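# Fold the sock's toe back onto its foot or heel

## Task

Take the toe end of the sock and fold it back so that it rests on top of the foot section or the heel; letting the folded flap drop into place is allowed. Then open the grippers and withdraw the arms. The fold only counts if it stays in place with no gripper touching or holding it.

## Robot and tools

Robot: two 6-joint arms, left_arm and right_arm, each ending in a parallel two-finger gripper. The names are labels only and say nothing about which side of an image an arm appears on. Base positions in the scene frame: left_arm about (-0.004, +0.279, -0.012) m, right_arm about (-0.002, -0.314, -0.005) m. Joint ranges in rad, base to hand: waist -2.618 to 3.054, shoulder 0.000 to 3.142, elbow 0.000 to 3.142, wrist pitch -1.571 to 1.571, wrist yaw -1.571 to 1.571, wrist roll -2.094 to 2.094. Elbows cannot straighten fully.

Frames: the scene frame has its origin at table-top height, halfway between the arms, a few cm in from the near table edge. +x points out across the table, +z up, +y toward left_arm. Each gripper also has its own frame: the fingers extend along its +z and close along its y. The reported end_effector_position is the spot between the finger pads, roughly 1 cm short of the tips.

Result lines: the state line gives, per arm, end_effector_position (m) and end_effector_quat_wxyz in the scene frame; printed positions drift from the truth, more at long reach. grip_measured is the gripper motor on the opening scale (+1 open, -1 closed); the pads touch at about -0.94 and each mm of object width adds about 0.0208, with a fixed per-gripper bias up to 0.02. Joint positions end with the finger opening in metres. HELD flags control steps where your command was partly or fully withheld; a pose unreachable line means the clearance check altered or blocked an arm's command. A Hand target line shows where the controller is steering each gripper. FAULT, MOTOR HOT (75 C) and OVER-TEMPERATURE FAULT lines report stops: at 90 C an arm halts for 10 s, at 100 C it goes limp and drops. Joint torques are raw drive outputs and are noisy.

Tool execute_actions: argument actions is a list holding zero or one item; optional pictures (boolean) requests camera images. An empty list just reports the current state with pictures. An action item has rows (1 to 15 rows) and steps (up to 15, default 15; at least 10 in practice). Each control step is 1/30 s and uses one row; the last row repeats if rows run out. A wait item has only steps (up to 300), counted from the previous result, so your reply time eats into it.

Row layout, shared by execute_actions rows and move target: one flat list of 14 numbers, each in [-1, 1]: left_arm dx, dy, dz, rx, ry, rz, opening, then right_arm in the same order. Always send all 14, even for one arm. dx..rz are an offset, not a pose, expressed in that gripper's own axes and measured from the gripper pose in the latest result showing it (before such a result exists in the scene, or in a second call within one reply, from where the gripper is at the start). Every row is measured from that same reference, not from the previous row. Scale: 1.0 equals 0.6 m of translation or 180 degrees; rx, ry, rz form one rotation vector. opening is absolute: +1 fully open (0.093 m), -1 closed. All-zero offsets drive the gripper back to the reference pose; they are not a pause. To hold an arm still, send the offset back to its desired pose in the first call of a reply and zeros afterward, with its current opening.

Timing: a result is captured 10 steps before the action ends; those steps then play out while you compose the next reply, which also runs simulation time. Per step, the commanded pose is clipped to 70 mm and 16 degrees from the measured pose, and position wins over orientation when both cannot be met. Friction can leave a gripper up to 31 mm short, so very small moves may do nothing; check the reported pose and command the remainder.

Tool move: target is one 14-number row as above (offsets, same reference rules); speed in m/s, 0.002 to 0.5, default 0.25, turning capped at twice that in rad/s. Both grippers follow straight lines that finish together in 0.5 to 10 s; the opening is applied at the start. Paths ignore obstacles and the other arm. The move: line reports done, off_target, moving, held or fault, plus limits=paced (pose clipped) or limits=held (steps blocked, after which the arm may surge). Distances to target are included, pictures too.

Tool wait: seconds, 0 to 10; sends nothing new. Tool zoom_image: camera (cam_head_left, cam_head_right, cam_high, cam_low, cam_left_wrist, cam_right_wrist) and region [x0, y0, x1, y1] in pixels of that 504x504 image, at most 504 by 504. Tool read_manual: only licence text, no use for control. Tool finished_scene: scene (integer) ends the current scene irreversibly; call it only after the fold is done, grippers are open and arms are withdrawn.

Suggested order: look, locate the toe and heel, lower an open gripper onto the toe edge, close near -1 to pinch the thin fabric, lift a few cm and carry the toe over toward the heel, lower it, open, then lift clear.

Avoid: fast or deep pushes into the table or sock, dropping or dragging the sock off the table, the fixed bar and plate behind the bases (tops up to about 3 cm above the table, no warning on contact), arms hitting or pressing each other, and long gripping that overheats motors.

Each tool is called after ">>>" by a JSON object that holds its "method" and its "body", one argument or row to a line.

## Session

>>> {"method": "execute_actions", "body": {
  "actions": []
}}

Scene clock: 0.00 s of 5100.00 s.
left_arm: end_effector_position=(+0.3697, +0.2885, +0.3935) grip_measured=+0.982 end_effector_quat_wxyz=(+0.707, -0.008, +0.707, -0.007) | right_arm: end_effector_position=(+0.3687, -0.3109, +0.4037) grip_measured=+0.990 end_effector_quat_wxyz=(+0.710, -0.003, +0.704, +0.010)
Joint positions: left_arm=[ 0.015  1.044  1.058 -0.013  0.002 -0.002  0.092] | right_arm=[-0.001  1.056  1.062 -0.014 -0.009  0.006  0.093]
Joint velocities: left_arm=[ 0.012 -0.002  0.002 -0.022 -0.022  0.066 -0.001] | right_arm=[ 0.002  0.007 -0.012 -0.022 -0.007 -0.007  0.001]
Joint torques (N m, as the arm reports them, + toward a larger angle): no reading
Motor temperatures (°C, as the motors report them): left_arm=[25 31 26 26 24 23] | right_arm=[26 25 29 29 27 24]
Hand target (left_arm): +0.370, +0.288, +0.393; +0.707, -0.008, +0.707, -0.007
Hand target (right_arm): +0.369, -0.311, +0.404; +0.710, -0.003, +0.704, +0.010

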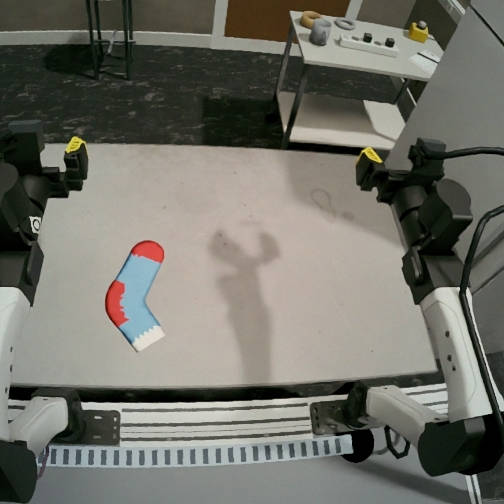

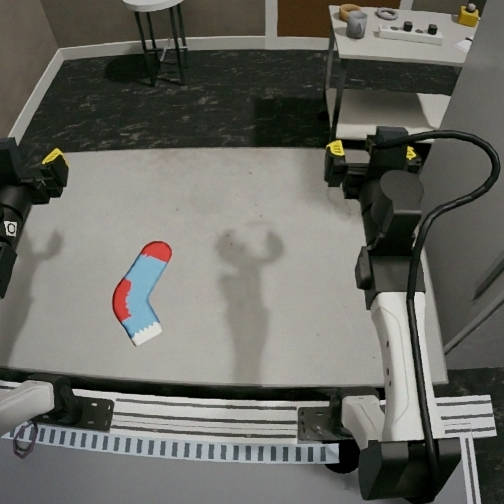

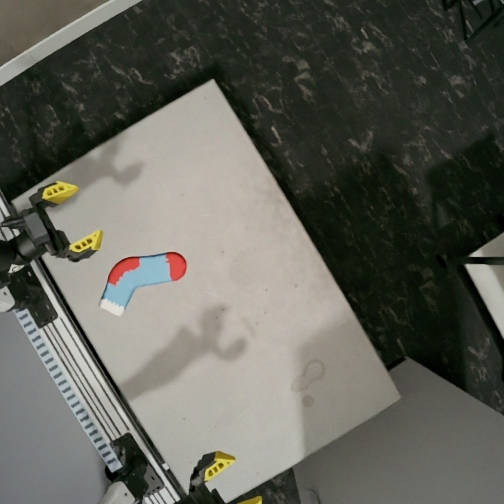

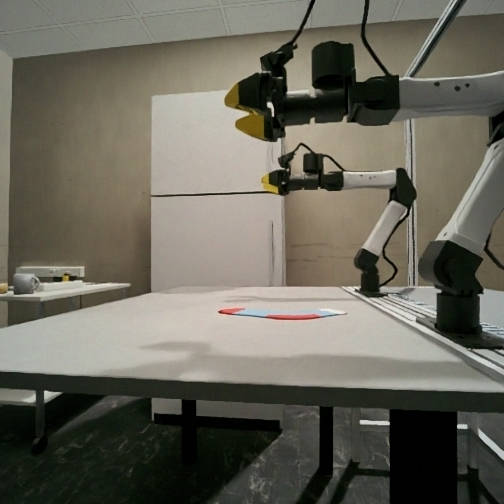

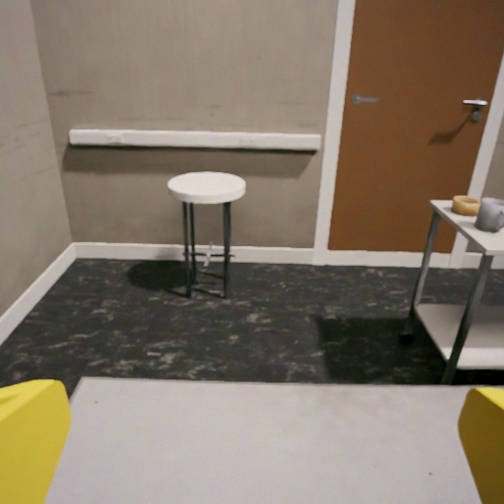

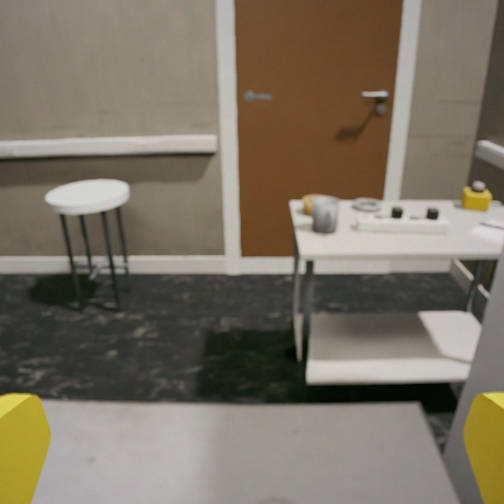

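>>> {"method": "zoom_image", "body": {
  "camera": "cam_high",
  "region": [80, 220, 220, 360]
}}

Region (80, 220, 220, 360) of cam_high's 504x504 image, scaled by 3.600, with more detail than that image has.

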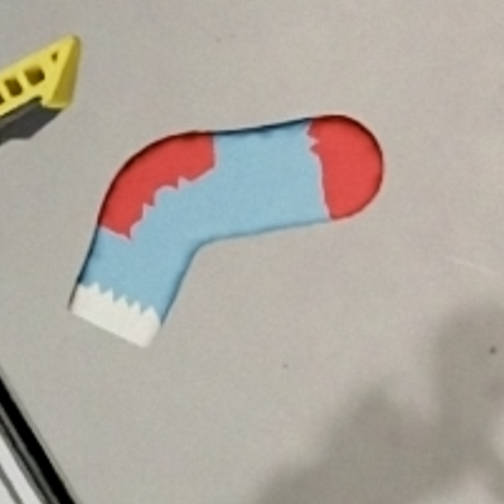

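>>> {"method": "move", "body": {
  "target": [0.5558, -0.2625, 0.0938, -0.2934, 0.435, -0.2934, 0.31, 0.5562, 0.7348, -0.2728, -0.3513, 0.158, -0.1007, -0.32],
  "speed": 0.35
}}

Scene clock: 6.77 s of 5100.00 s.
left_arm: end_effector_position=(+0.4244, +0.1248, +0.0626) grip_measured=+0.312 end_effector_quat_wxyz=(-0.002, -0.556, +0.831, -0.006) | right_arm: end_effector_position=(+0.2053, +0.1263, +0.0689) grip_measured=-0.317 end_effector_quat_wxyz=(+0.411, -0.473, +0.736, +0.259)
Joint positions: left_arm=[-0.341  2.341  2.145 -1.373 -0.008 -1.532  0.06 ] | right_arm=[ 1.114  1.857  0.89   0.399 -0.015 -0.003  0.03 ]
Joint velocities: left_arm=[-0.002 -0.002 -0.002 -0.051 -0.037 -0.066  0.001] | right_arm=[-0.002  0.007 -0.017  0.037  0.007 -0.007 -0.   ]
Joint torques (N m, as the arm reports them, + toward a larger angle): left_arm=[  0.38 -14.16   9.13   0.1    0.02  -0.12] | right_arm=[ 0.36 -7.94  9.01  1.78 -0.09  0.12]
Motor temperatures (°C, as the motors report them): left_arm=[25 32 28 27 24 23] | right_arm=[26 26 31 32 27 24]
Hand target (left_arm): +0.427, +0.125, +0.064; -0.006, -0.562, +0.827, -0.009
Hand target (right_arm): +0.205, +0.131, +0.067; +0.409, -0.475, +0.733, +0.263
Off the commanded pose (left_arm): 0.002 m, 1 deg.
Off the commanded pose (right_arm): 0.008 m, 1 deg.
Kept back: nothing.
After step 90, 0.30 s passed at rest.
move: done
camera_calibration (this result's frames):
cam_left_wrist: T_world_to_cam=[[0.92932, -0.369159, -0.00920907, -0.346331], [-0.326276, -0.832534, 0.447695, 0.252942], [-0.172938, -0.413047, -0.894139, 0.266135], [0, 0, 0, 1]] pos_world=[0.450407, 0.192658, 0.121531]
cam_right_wrist: T_world_to_cam=[[0.909964, -0.414671, -0.00365844, -0.132166], [-0.354861, -0.77409, -0.524269, 0.246068], [0.214567, 0.478364, -0.851545, 0.0328833], [0, 0, 0, 1]] pos_world=[0.200531, 0.119943, 0.156524]

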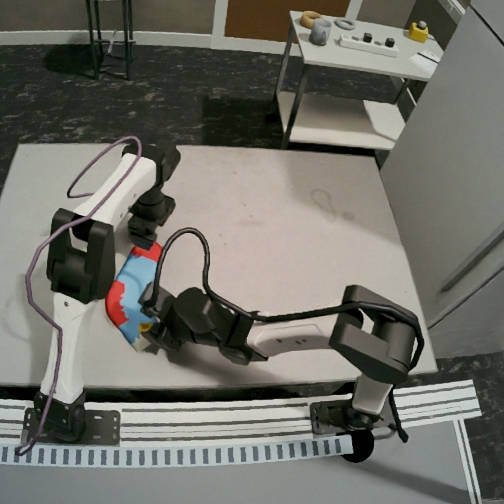

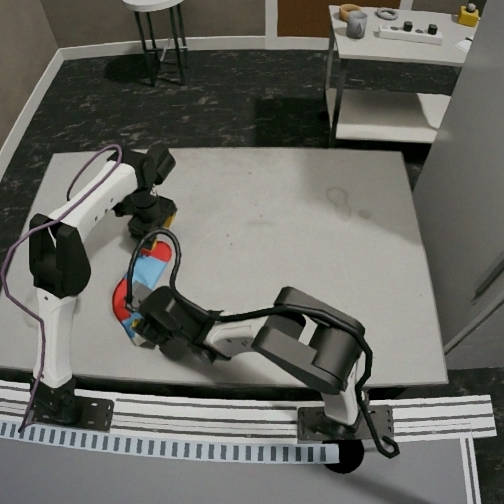

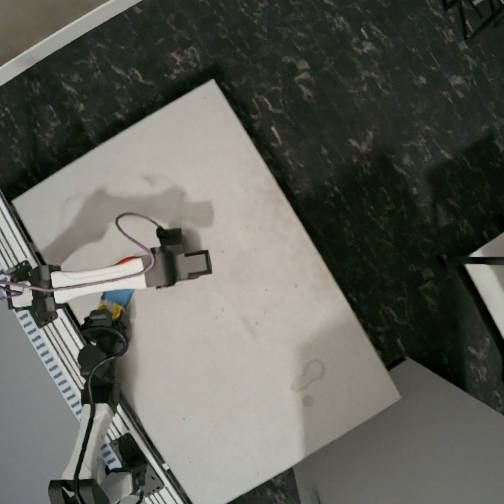

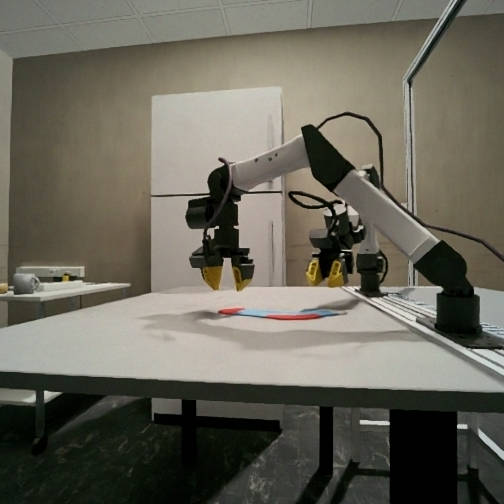

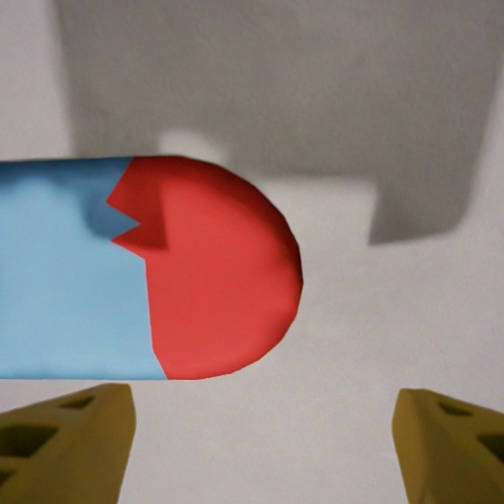

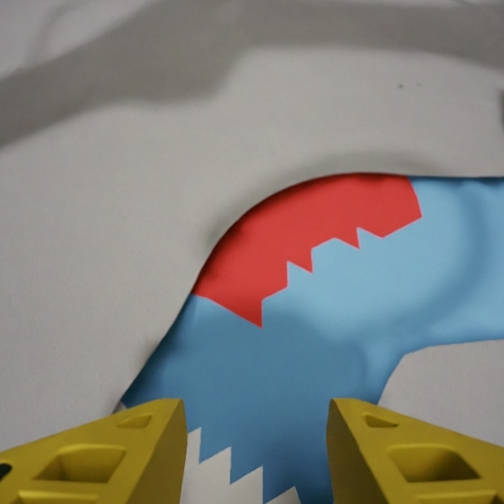

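>>> {"method": "move", "body": {
  "target": [-0.012, 0, 0.091, -0.022, 0, 0, 0.31, 0.0744, 0.0031, 0.0792, 0, 0, 0, -0.32],
  "speed": 0.06
}}

Scene clock: 9.40 s of 5100.00 s.
left_arm: end_effector_position=(+0.4295, +0.1266, +0.0203) grip_measured=+0.312 end_effector_quat_wxyz=(-0.017, -0.556, +0.831, +0.013) | right_arm: end_effector_position=(+0.2133, +0.1415, +0.0167) grip_measured=-0.317 end_effector_quat_wxyz=(+0.420, -0.469, +0.730, +0.265)
Joint positions: left_arm=[-0.332  2.429  2.13  -1.319 -0.008 -1.523  0.06 ] | right_arm=[ 1.114  2.074  0.894  0.638 -0.015 -0.003  0.03 ]
Joint velocities: left_arm=[-0.022  0.012 -0.007 -0.051 -0.007 -0.037 -0.   ] | right_arm=[ 0.007  0.002 -0.002 -0.022 -0.081 -0.066  0.   ]
Joint torques (N m, as the arm reports them, + toward a larger angle): left_arm=[  0.39 -14.65   4.93   0.24  -0.1    0.  ] | right_arm=[ 0.58 -8.    7.79  1.71  0.02  0.13]
Motor temperatures (°C, as the motors report them): left_arm=[25 33 28 27 24 23] | right_arm=[26 26 31 32 27 24]
Hand target (left_arm): +0.428, +0.131, +0.008; -0.021, -0.556, +0.831, +0.023
Hand target (right_arm): +0.212, +0.142, +0.005; +0.411, -0.473, +0.736, +0.259
Off the commanded pose (left_arm): 0.013 m, 1 deg.
Off the commanded pose (right_arm): 0.011 m, 2 deg.
Kept back: nothing.
move: off_target (left_arm, right_arm)
camera_calibration (this result's frames):
cam_left_wrist: T_world_to_cam=[[0.927732, -0.368765, -0.0576699, -0.349193], [-0.305933, -0.839798, 0.448491, 0.267174], [-0.213819, -0.398437, -0.891925, 0.245587], [0, 0, 0, 1]] pos_world=[0.458206, 0.193453, 0.0790813]
cam_right_wrist: T_world_to_cam=[[0.910281, -0.413978, -0.00334128, -0.133475], [-0.348355, -0.761573, -0.546493, 0.230458], [0.223692, 0.498626, -0.837457, -0.0256104], [0, 0, 0, 1]] pos_world=[0.207509, 0.133025, 0.10405]

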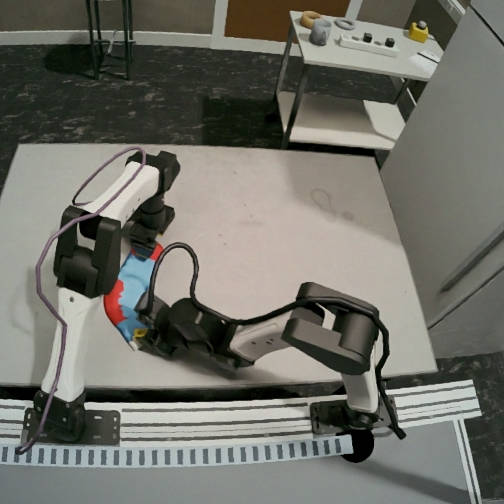

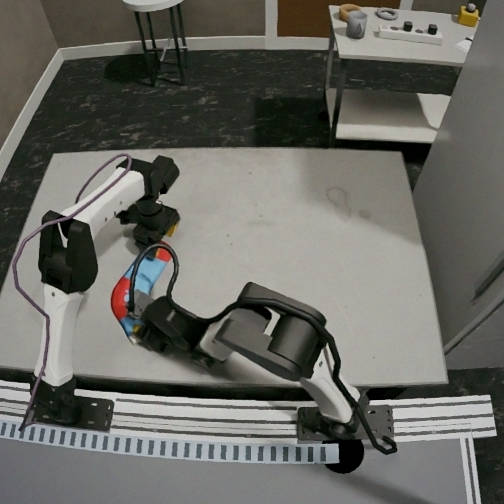

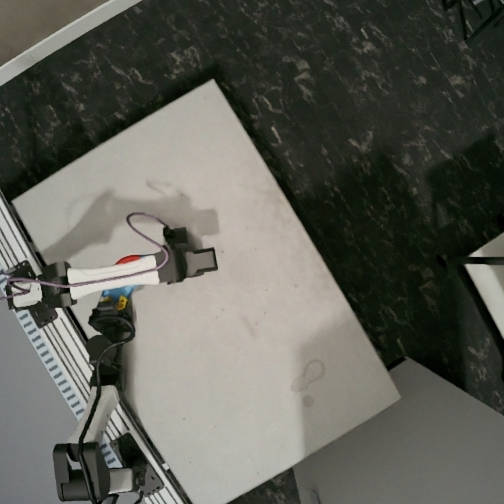

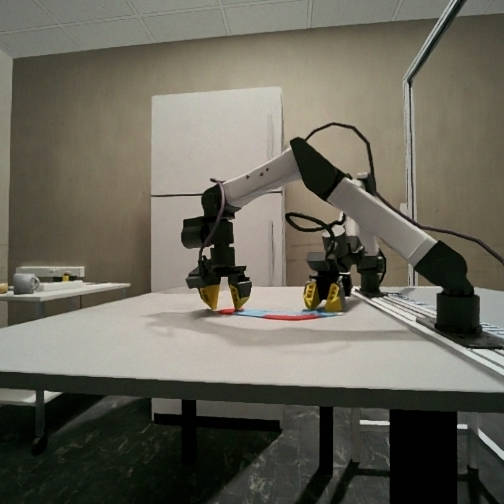

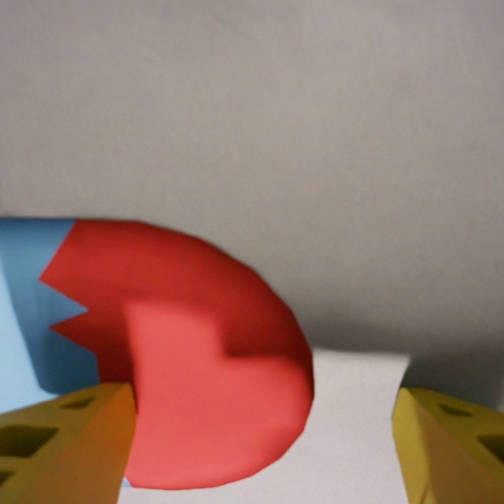

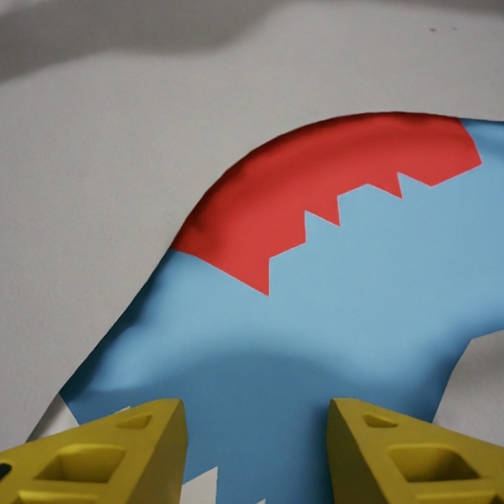

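>>> {"method": "execute_actions", "body": {
  "actions": [
    {"rows": [[0,0.004,0.018,0,0,0,0.27,0.014,0,0,0,0.006,0,-0.32],[0,0.007,0.018,0,0,0,0.22,0.014,0,0,0,0.006,0,-0.32],[0,0.010,0.018,0,0,0,0.17,0.014,0,0,0,0.006,0,-0.32],[0,0.012,0.018,0,0,0,0.12,0.014,0,0,0,0.006,0,-0.32],[0,0.014,0.018,0,0,0,0.07,0.014,0,0,0,0.006,0,-0.32],[0,0.016,0.018,0,0,0,0.02,0.014,0,0,0,0.006,0,-0.32],[0,0.018,0.018,0,0,0,-0.03,0.014,0,0,0,0.006,0,-0.32],[0,0.020,0.018,0,0,0,-0.08,0.014,0,0,0,0.006,0,-0.32],[0,0.022,0.018,0,0,0,-0.13,0.014,0,0,0,0.006,0,-0.32],[0,0.024,0.018,0,0,0,-0.18,0.014,0,0,0,0.006,0,-0.32],[0,0.026,0.018,0,0,0,-0.23,0.014,0,0,0,0.006,0,-0.32],[0,0.028,0.018,0,0,0,-0.28,0.014,0,0,0,0.006,0,-0.32],[0,0.030,0.018,0,0,0,-0.33,0.014,0,0,0,0.006,0,-0.32],[0,0.032,0.018,0,0,0,-0.38,0.014,0,0,0,0.006,0,-0.32],[0,0.034,0.018,0,0,0,-0.43,0.014,0,0,0,0.006,0,-0.32]], "steps": 15}
  ]
}}

>>> {"method": "wait", "body": {
  "seconds": 0.2
}}

Scene clock: 10.20 s of 5100.00 s.
left_arm: end_effector_position=(+0.4274, +0.1273, +0.0184) grip_measured=+0.095 end_effector_quat_wxyz=(-0.014, -0.556, +0.831, +0.010) | right_arm: end_effector_position=(+0.2134, +0.1416, +0.0169) grip_measured=-0.317 end_effector_quat_wxyz=(+0.421, -0.469, +0.730, +0.265)
Joint positions: left_arm=[-0.332  2.405  2.081 -1.284 -0.008 -1.523  0.05 ] | right_arm=[ 1.114  2.074  0.894  0.64  -0.015 -0.003  0.03 ]
Joint velocities: left_arm=[-0.002 -0.178 -0.364  0.007 -0.095  0.022 -0.045] | right_arm=[-0.002 -0.022  0.022  0.022  0.022 -0.022 -0.   ]
Joint torques (N m, as the arm reports them, + toward a larger angle): left_arm=[  0.12 -15.85   4.11   0.28  -0.07  -0.07] | right_arm=[ 0.21 -9.67  5.88  1.74 -0.05  0.11]
Motor temperatures (°C, as the motors report them): left_arm=[25 33 28 27 24 23] | right_arm=[26 27 31 33 27 24]
Steps of this call (steps 1 to 19: nothing new was sent; steps 20 to 24: the first 5 steps of this action). Readings (end_effector_position):
20: left_arm (+0.4296, +0.1265, +0.0188) | right_arm (+0.2133, +0.1415, +0.0167)
21: left_arm (+0.4303, +0.1262, +0.0185) | right_arm (+0.2134, +0.1416, +0.0169)
23: left_arm (+0.4292, +0.1266, +0.0184) | right_arm (+0.2134, +0.1416, +0.0169)
24: the state above

Scene clock: 10.73 s of 5100.00 s.
left_arm: end_effector_position=(+0.4153, +0.1320, +0.0185) grip_measured=-0.427 end_effector_quat_wxyz=(-0.012, -0.556, +0.831, +0.009) | right_arm: end_effector_position=(+0.2134, +0.1416, +0.0169) grip_measured=-0.317 end_effector_quat_wxyz=(+0.421, -0.469, +0.730, +0.265)
Joint positions: left_arm=[-0.332  2.339  1.966 -1.233 -0.011 -1.523  0.025] | right_arm=[ 1.114  2.074  0.894  0.64  -0.015 -0.003  0.03 ]
Joint velocities: left_arm=[ 0.017 -0.002 -0.002 -0.081 -0.051 -0.022  0.   ] | right_arm=[-0.002 -0.017 -0.007 -0.037 -0.007  0.007 -0.001]
Joint torques (N m, as the arm reports them, + toward a larger angle): left_arm=[  0.1  -15.58   3.75   0.31  -0.04  -0.03] | right_arm=[ 0.18 -9.55  5.84  1.77 -0.04  0.14]
Motor temperatures (°C, as the motors report them): left_arm=[25 33 28 27 24 23] | right_arm=[26 27 31 33 27 24]
Hand target (left_arm): +0.410, +0.134, +0.010; -0.017, -0.556, +0.831, +0.014
Hand target (right_arm): +0.212, +0.138, +0.009; +0.413, -0.472, +0.734, +0.260
Off the commanded pose (left_arm): 0.010 m, 1 deg.
Off the commanded pose (right_arm): 0.009 m, 1 deg.
Kept back: nothing.
Steps of this call (steps 1 to 10: the last 10 steps of your previous action; steps 11 to 16: nothing new was sent). Readings (end_effector_position):
1: left_arm (+0.4262, +0.1277, +0.0181) | right_arm (+0.2134, +0.1416, +0.0169)
2: left_arm (+0.4252, +0.1281, +0.0185) | right_arm (+0.2134, +0.1416, +0.0169)
4: left_arm (+0.4229, +0.1290, +0.0183) | right_arm (+0.2134, +0.1416, +0.0169)
8: left_arm (+0.4182, +0.1308, +0.0183) | right_arm (+0.2134, +0.1416, +0.0169)
16: the state above
camera_calibration (this result's frames):
cam_left_wrist: T_world_to_cam=[[0.928402, -0.368725, -0.0459498, -0.334634], [-0.311139, -0.83903, 0.446343, 0.270297], [-0.203131, -0.400089, -0.893682, 0.238935], [0, 0, 0, 1]] pos_world=[0.44331, 0.198995, 0.0775105]
cam_right_wrist: T_world_to_cam=[[0.910291, -0.413955, -0.00331084, -0.133481], [-0.347979, -0.760827, -0.54777, 0.230577], [0.224233, 0.499783, -0.836622, -0.0258333], [0, 0, 0, 1]] pos_world=[0.207535, 0.133085, 0.104249]

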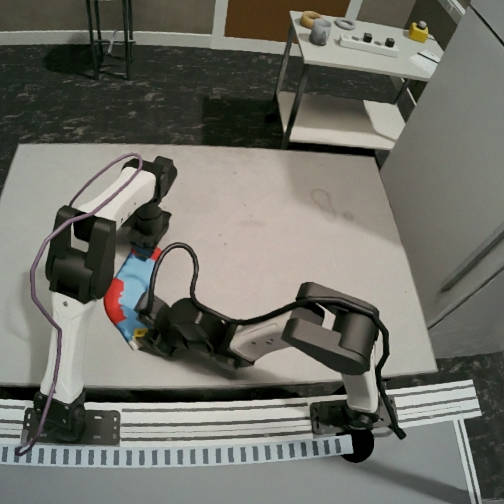

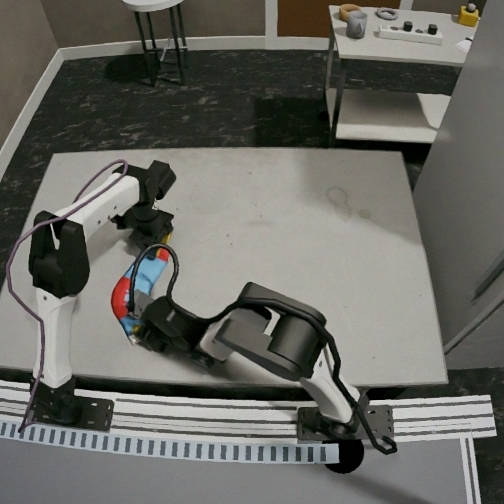

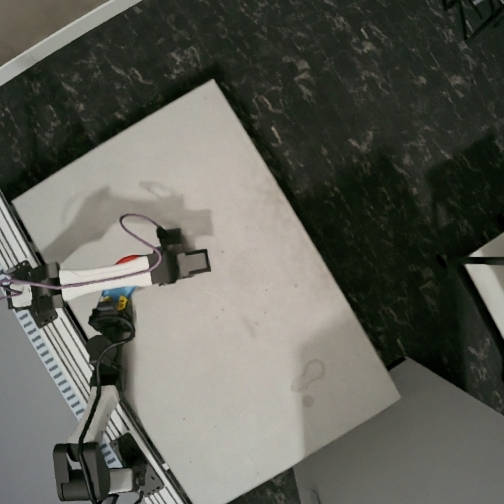

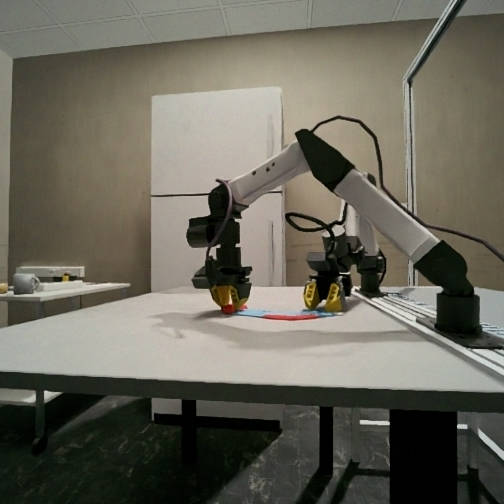

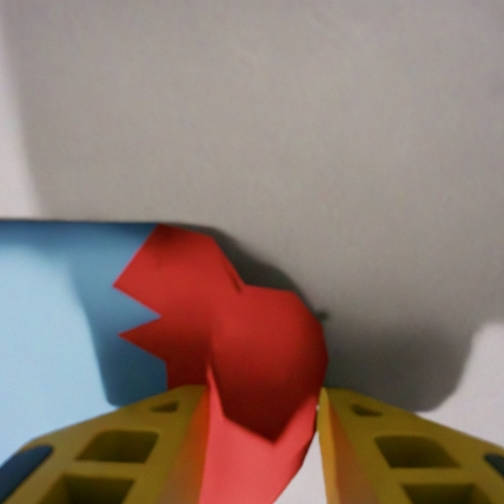

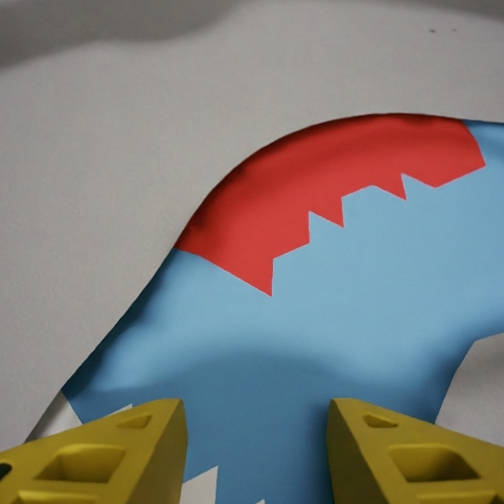

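The toe has buckled up between the fingers. I'll finish closing and lift.

>>> {"method": "execute_actions", "body": {
  "actions": [
    {"rows": [[0,0.008,0.012,0,0,0,-0.48,0.014,0,0,0,0.006,0,-0.32],[0,0.010,0.012,0,0,0,-0.53,0.014,0,0,0,0.006,0,-0.32],[0,0.012,0.012,0,0,0,-0.58,0.014,0,0,0,0.006,0,-0.32],[0,0.014,0.012,0,0,0,-0.63,0.014,0,0,0,0.006,0,-0.32],[0,0.016,0.012,0,0,0,-0.68,0.014,0,0,0,0.006,0,-0.32],[0,0.018,0.012,0,0,0,-0.73,0.014,0,0,0,0.006,0,-0.32],[0,0.020,0.012,0,0,0,-0.78,0.014,0,0,0,0.006,0,-0.32],[0,0.022,0.012,0,0,0,-0.83,0.014,0,0,0,0.006,0,-0.32],[0,0.024,0.012,0,0,0,-0.88,0.014,0,0,0,0.006,0,-0.32],[0,0.024,0.012,0,0,0,-0.94,0.014,0,0,0,0.006,0,-0.32],[0,0.024,0.012,0,0,0,-1,0.014,0,0,0,0.006,0,-0.32]], "steps": 15}
  ]
}}

>>> {"method": "move", "body": {
  "target": [0, 0.03, -0.075, 0.01, 0, 0, -1, 0.014, 0, 0, 0, 0.006, 0, -0.32],
  "speed": 0.08
}}

Scene clock: 11.67 s of 5100.00 s.
left_arm: end_effector_position=(+0.4106, +0.1340, +0.0186) grip_measured=-0.655 end_effector_quat_wxyz=(-0.012, -0.556, +0.831, +0.010) | right_arm: end_effector_position=(+0.2134, +0.1417, +0.0170) grip_measured=-0.317 end_effector_quat_wxyz=(+0.421, -0.469, +0.730, +0.265)
Joint positions: left_arm=[-0.332  2.316  1.927 -1.217 -0.012 -1.523  0.014] | right_arm=[ 1.114  2.074  0.894  0.64  -0.015 -0.003  0.03 ]
Joint velocities: left_arm=[-0.007 -0.144 -0.252  0.139 -0.037 -0.022 -0.045] | right_arm=[-0.007  0.012 -0.012 -0.007 -0.022 -0.022  0.001]
Joint torques (N m, as the arm reports them, + toward a larger angle): left_arm=[  0.02 -15.5    3.88   0.32  -0.05  -0.01] | right_arm=[ 0.12 -9.64  5.81  1.75 -0.04  0.09]
Motor temperatures (°C, as the motors report them): left_arm=[25 34 28 27 24 23] | right_arm=[26 27 31 33 27 24]
Steps of this call (steps 1 to 23: nothing new was sent; steps 24 to 28: the first 5 steps of this action). Readings (end_effector_position):
24: left_arm (+0.4150, +0.1322, +0.0184) | right_arm (+0.2134, +0.1417, +0.0170)
25: left_arm (+0.4137, +0.1326, +0.0185) | right_arm (+0.2134, +0.1417, +0.0170)
27: left_arm (+0.4117, +0.1335, +0.0186) | right_arm (+0.2134, +0.1417, +0.0170)
28: the state above

Scene clock: 13.07 s of 5100.00 s.
left_arm: end_effector_position=(+0.3991, +0.1392, +0.0639) grip_measured=-1.000 end_effector_quat_wxyz=(+0.006, -0.557, +0.830, -0.013) | right_arm: end_effector_position=(+0.2134, +0.1417, +0.0170) grip_measured=-0.317 end_effector_quat_wxyz=(+0.421, -0.469, +0.730, +0.265)
Joint positions: left_arm=[-0.332  2.176  1.876 -1.248 -0.013 -1.523  0.   ] | right_arm=[ 1.114  2.074  0.894  0.64  -0.015 -0.003  0.03 ]
Joint velocities: left_arm=[ 0.002 -0.012 -0.007 -0.022  0.007  0.022  0.   ] | right_arm=[-0.012 -0.002 -0.007 -0.051  0.037 -0.051  0.001]
Joint torques (N m, as the arm reports them, + toward a larger angle): left_arm=[  0.   -15.61   4.52   0.14  -0.05  -0.03] | right_arm=[ 0.01 -9.66  5.85  1.76 -0.04  0.1 ]
Motor temperatures (°C, as the motors report them): left_arm=[25 35 28 27 24 23] | right_arm=[26 28 31 33 27 24]
Hand target (left_arm): +0.390, +0.143, +0.064; -0.001, -0.557, +0.831, -0.005
Hand target (right_arm): +0.212, +0.138, +0.010; +0.414, -0.471, +0.734, +0.261
Off your previous action's commanded pose (left_arm): 0.008 m, 0 deg at its last step (step 10 of this call).
Off your previous action's commanded pose (right_arm): 0.008 m, 1 deg at its last step (step 10 of this call).
Off the commanded pose (left_arm): 0.010 m, 1 deg.
Off the commanded pose (right_arm): 0.008 m, 1 deg.
Kept back: nothing.
move: done
camera_calibration (this result's frames):
cam_left_wrist: T_world_to_cam=[[0.929757, -0.367995, 0.0114976, -0.319116], [-0.334738, -0.831904, 0.442591, 0.259664], [-0.153306, -0.415351, -0.89665, 0.261541], [0, 0, 0, 1]] pos_world=[0.423716, 0.207214, 0.123254]
cam_right_wrist: T_world_to_cam=[[0.910296, -0.413944, -0.00329561, -0.133483], [-0.34779, -0.760454, -0.548408, 0.23066], [0.224504, 0.50036, -0.836204, -0.0258977], [0, 0, 0, 1]] pos_world=[0.207545, 0.13311, 0.1044]

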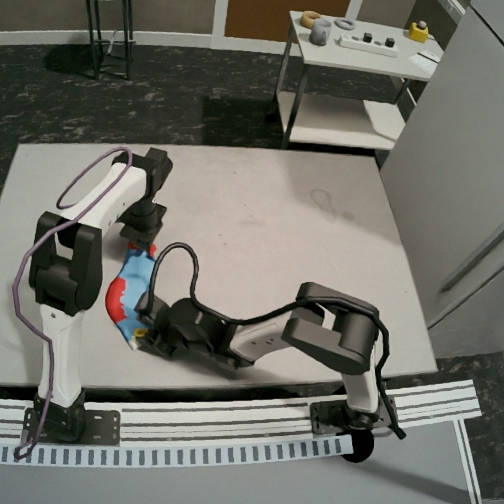

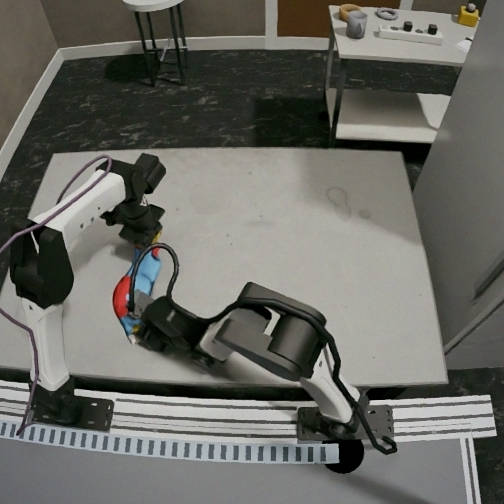

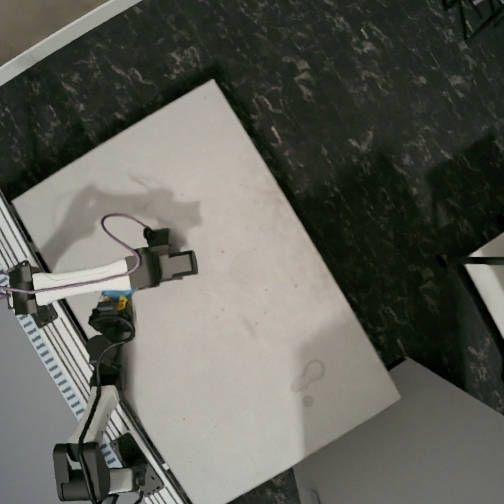

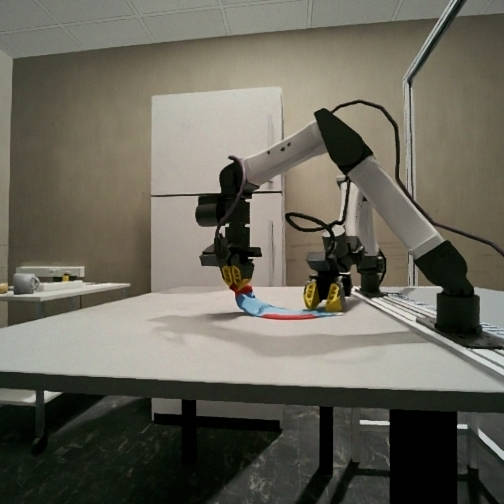

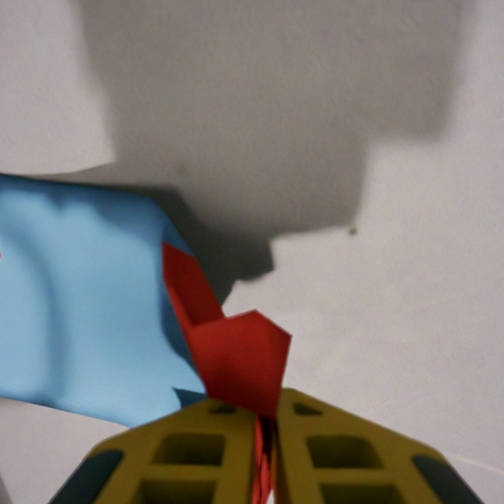

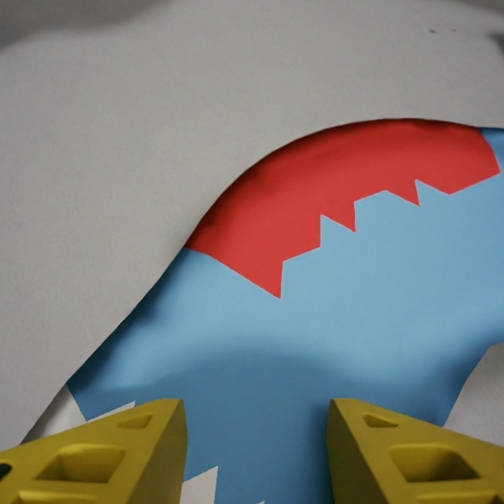

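>>> {"method": "move", "body": {
  "target": [-0.015, 0.15, 0.008, -0.006, 0, 0, -1, 0.014, 0, 0, 0, 0.006, 0, -0.32],
  "speed": 0.09
}}

Scene clock: 15.10 s of 5100.00 s.
left_arm: end_effector_position=(+0.3220, +0.1783, +0.0551) grip_measured=-1.000 end_effector_quat_wxyz=(-0.004, -0.557, +0.831, +0.000) | right_arm: end_effector_position=(+0.2134, +0.1417, +0.0170) grip_measured=-0.317 end_effector_quat_wxyz=(+0.421, -0.469, +0.730, +0.265)
Joint positions: left_arm=[-0.3    1.875  1.402 -1.109 -0.013 -1.491  0.   ] | right_arm=[ 1.114  2.074  0.894  0.64  -0.015 -0.003  0.03 ]
Joint velocities: left_arm=[-0.002 -0.007 -0.012  0.022  0.022  0.051  0.   ] | right_arm=[ 0.007  0.002  0.007  0.066 -0.007 -0.007  0.001]
Joint torques (N m, as the arm reports them, + toward a larger angle): left_arm=[  0.5  -12.74   4.61   0.26  -0.07   0.03] | right_arm=[ 0.19 -9.64  5.85  1.74 -0.03  0.11]
Motor temperatures (°C, as the motors report them): left_arm=[25 35 28 27 24 23] | right_arm=[26 29 31 34 27 24]
Hand target (left_arm): +0.320, +0.182, +0.056; +0.001, -0.557, +0.830, -0.005
Hand target (right_arm): +0.212, +0.138, +0.010; +0.414, -0.471, +0.734, +0.261
Off the commanded pose (left_arm): 0.004 m, 1 deg.
Off the commanded pose (right_arm): 0.008 m, 1 deg.
Kept back: nothing.
move: done
camera_calibration (this result's frames):
cam_left_wrist: T_world_to_cam=[[0.929502, -0.368177, -0.0216963, -0.230979], [-0.321027, -0.836623, 0.443851, 0.266647], [-0.181567, -0.405595, -0.895838, 0.265319], [0, 0, 0, 1]] pos_world=[0.34847, 0.245654, 0.11432]
cam_right_wrist: T_world_to_cam=[[0.910296, -0.413944, -0.00329561, -0.133483], [-0.34779, -0.760454, -0.548408, 0.23066], [0.224504, 0.50036, -0.836204, -0.0258977], [0, 0, 0, 1]] pos_world=[0.207545, 0.13311, 0.1044]

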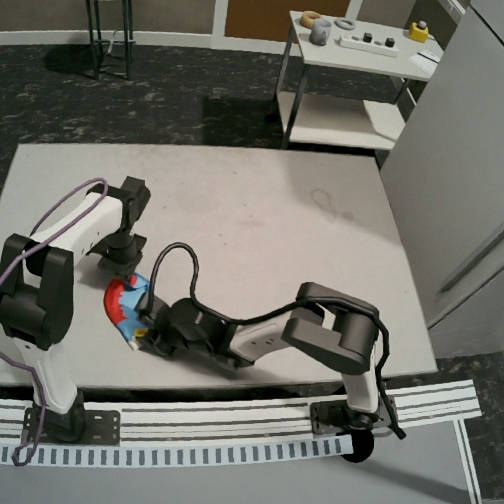

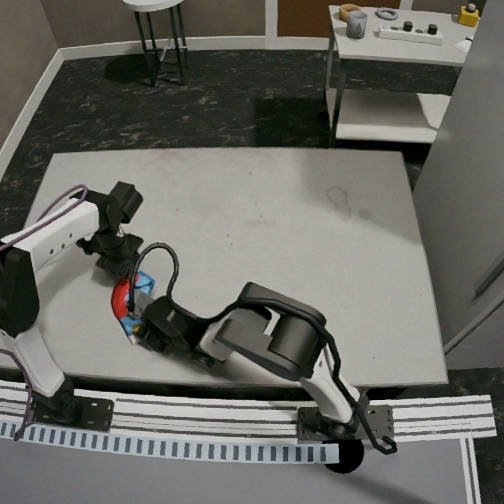

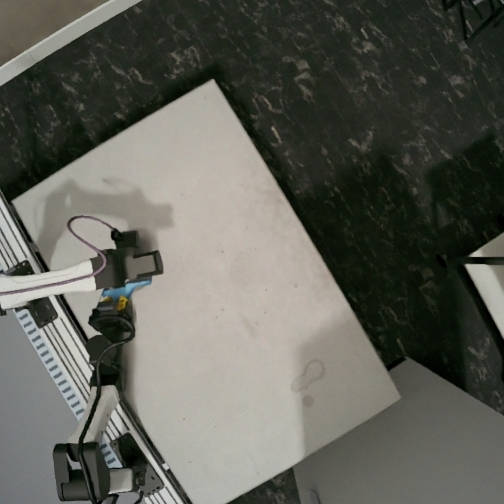

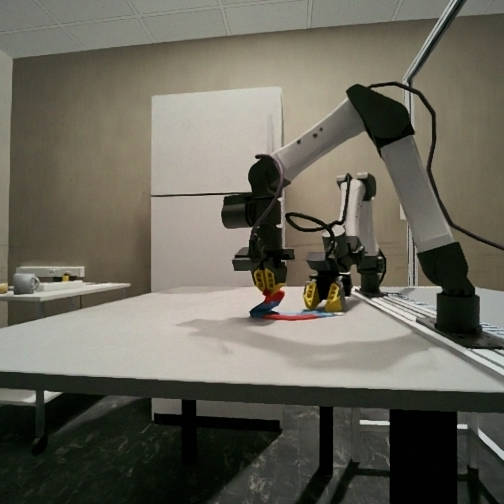

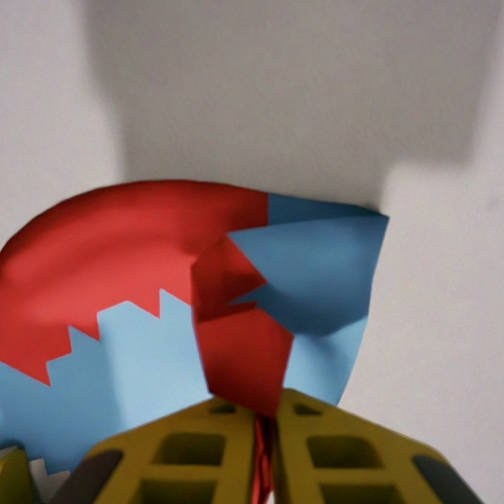

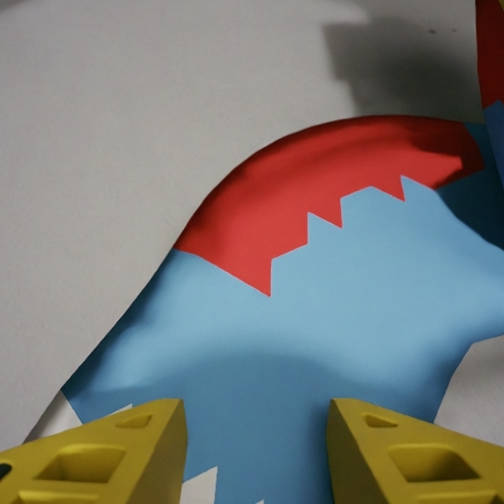

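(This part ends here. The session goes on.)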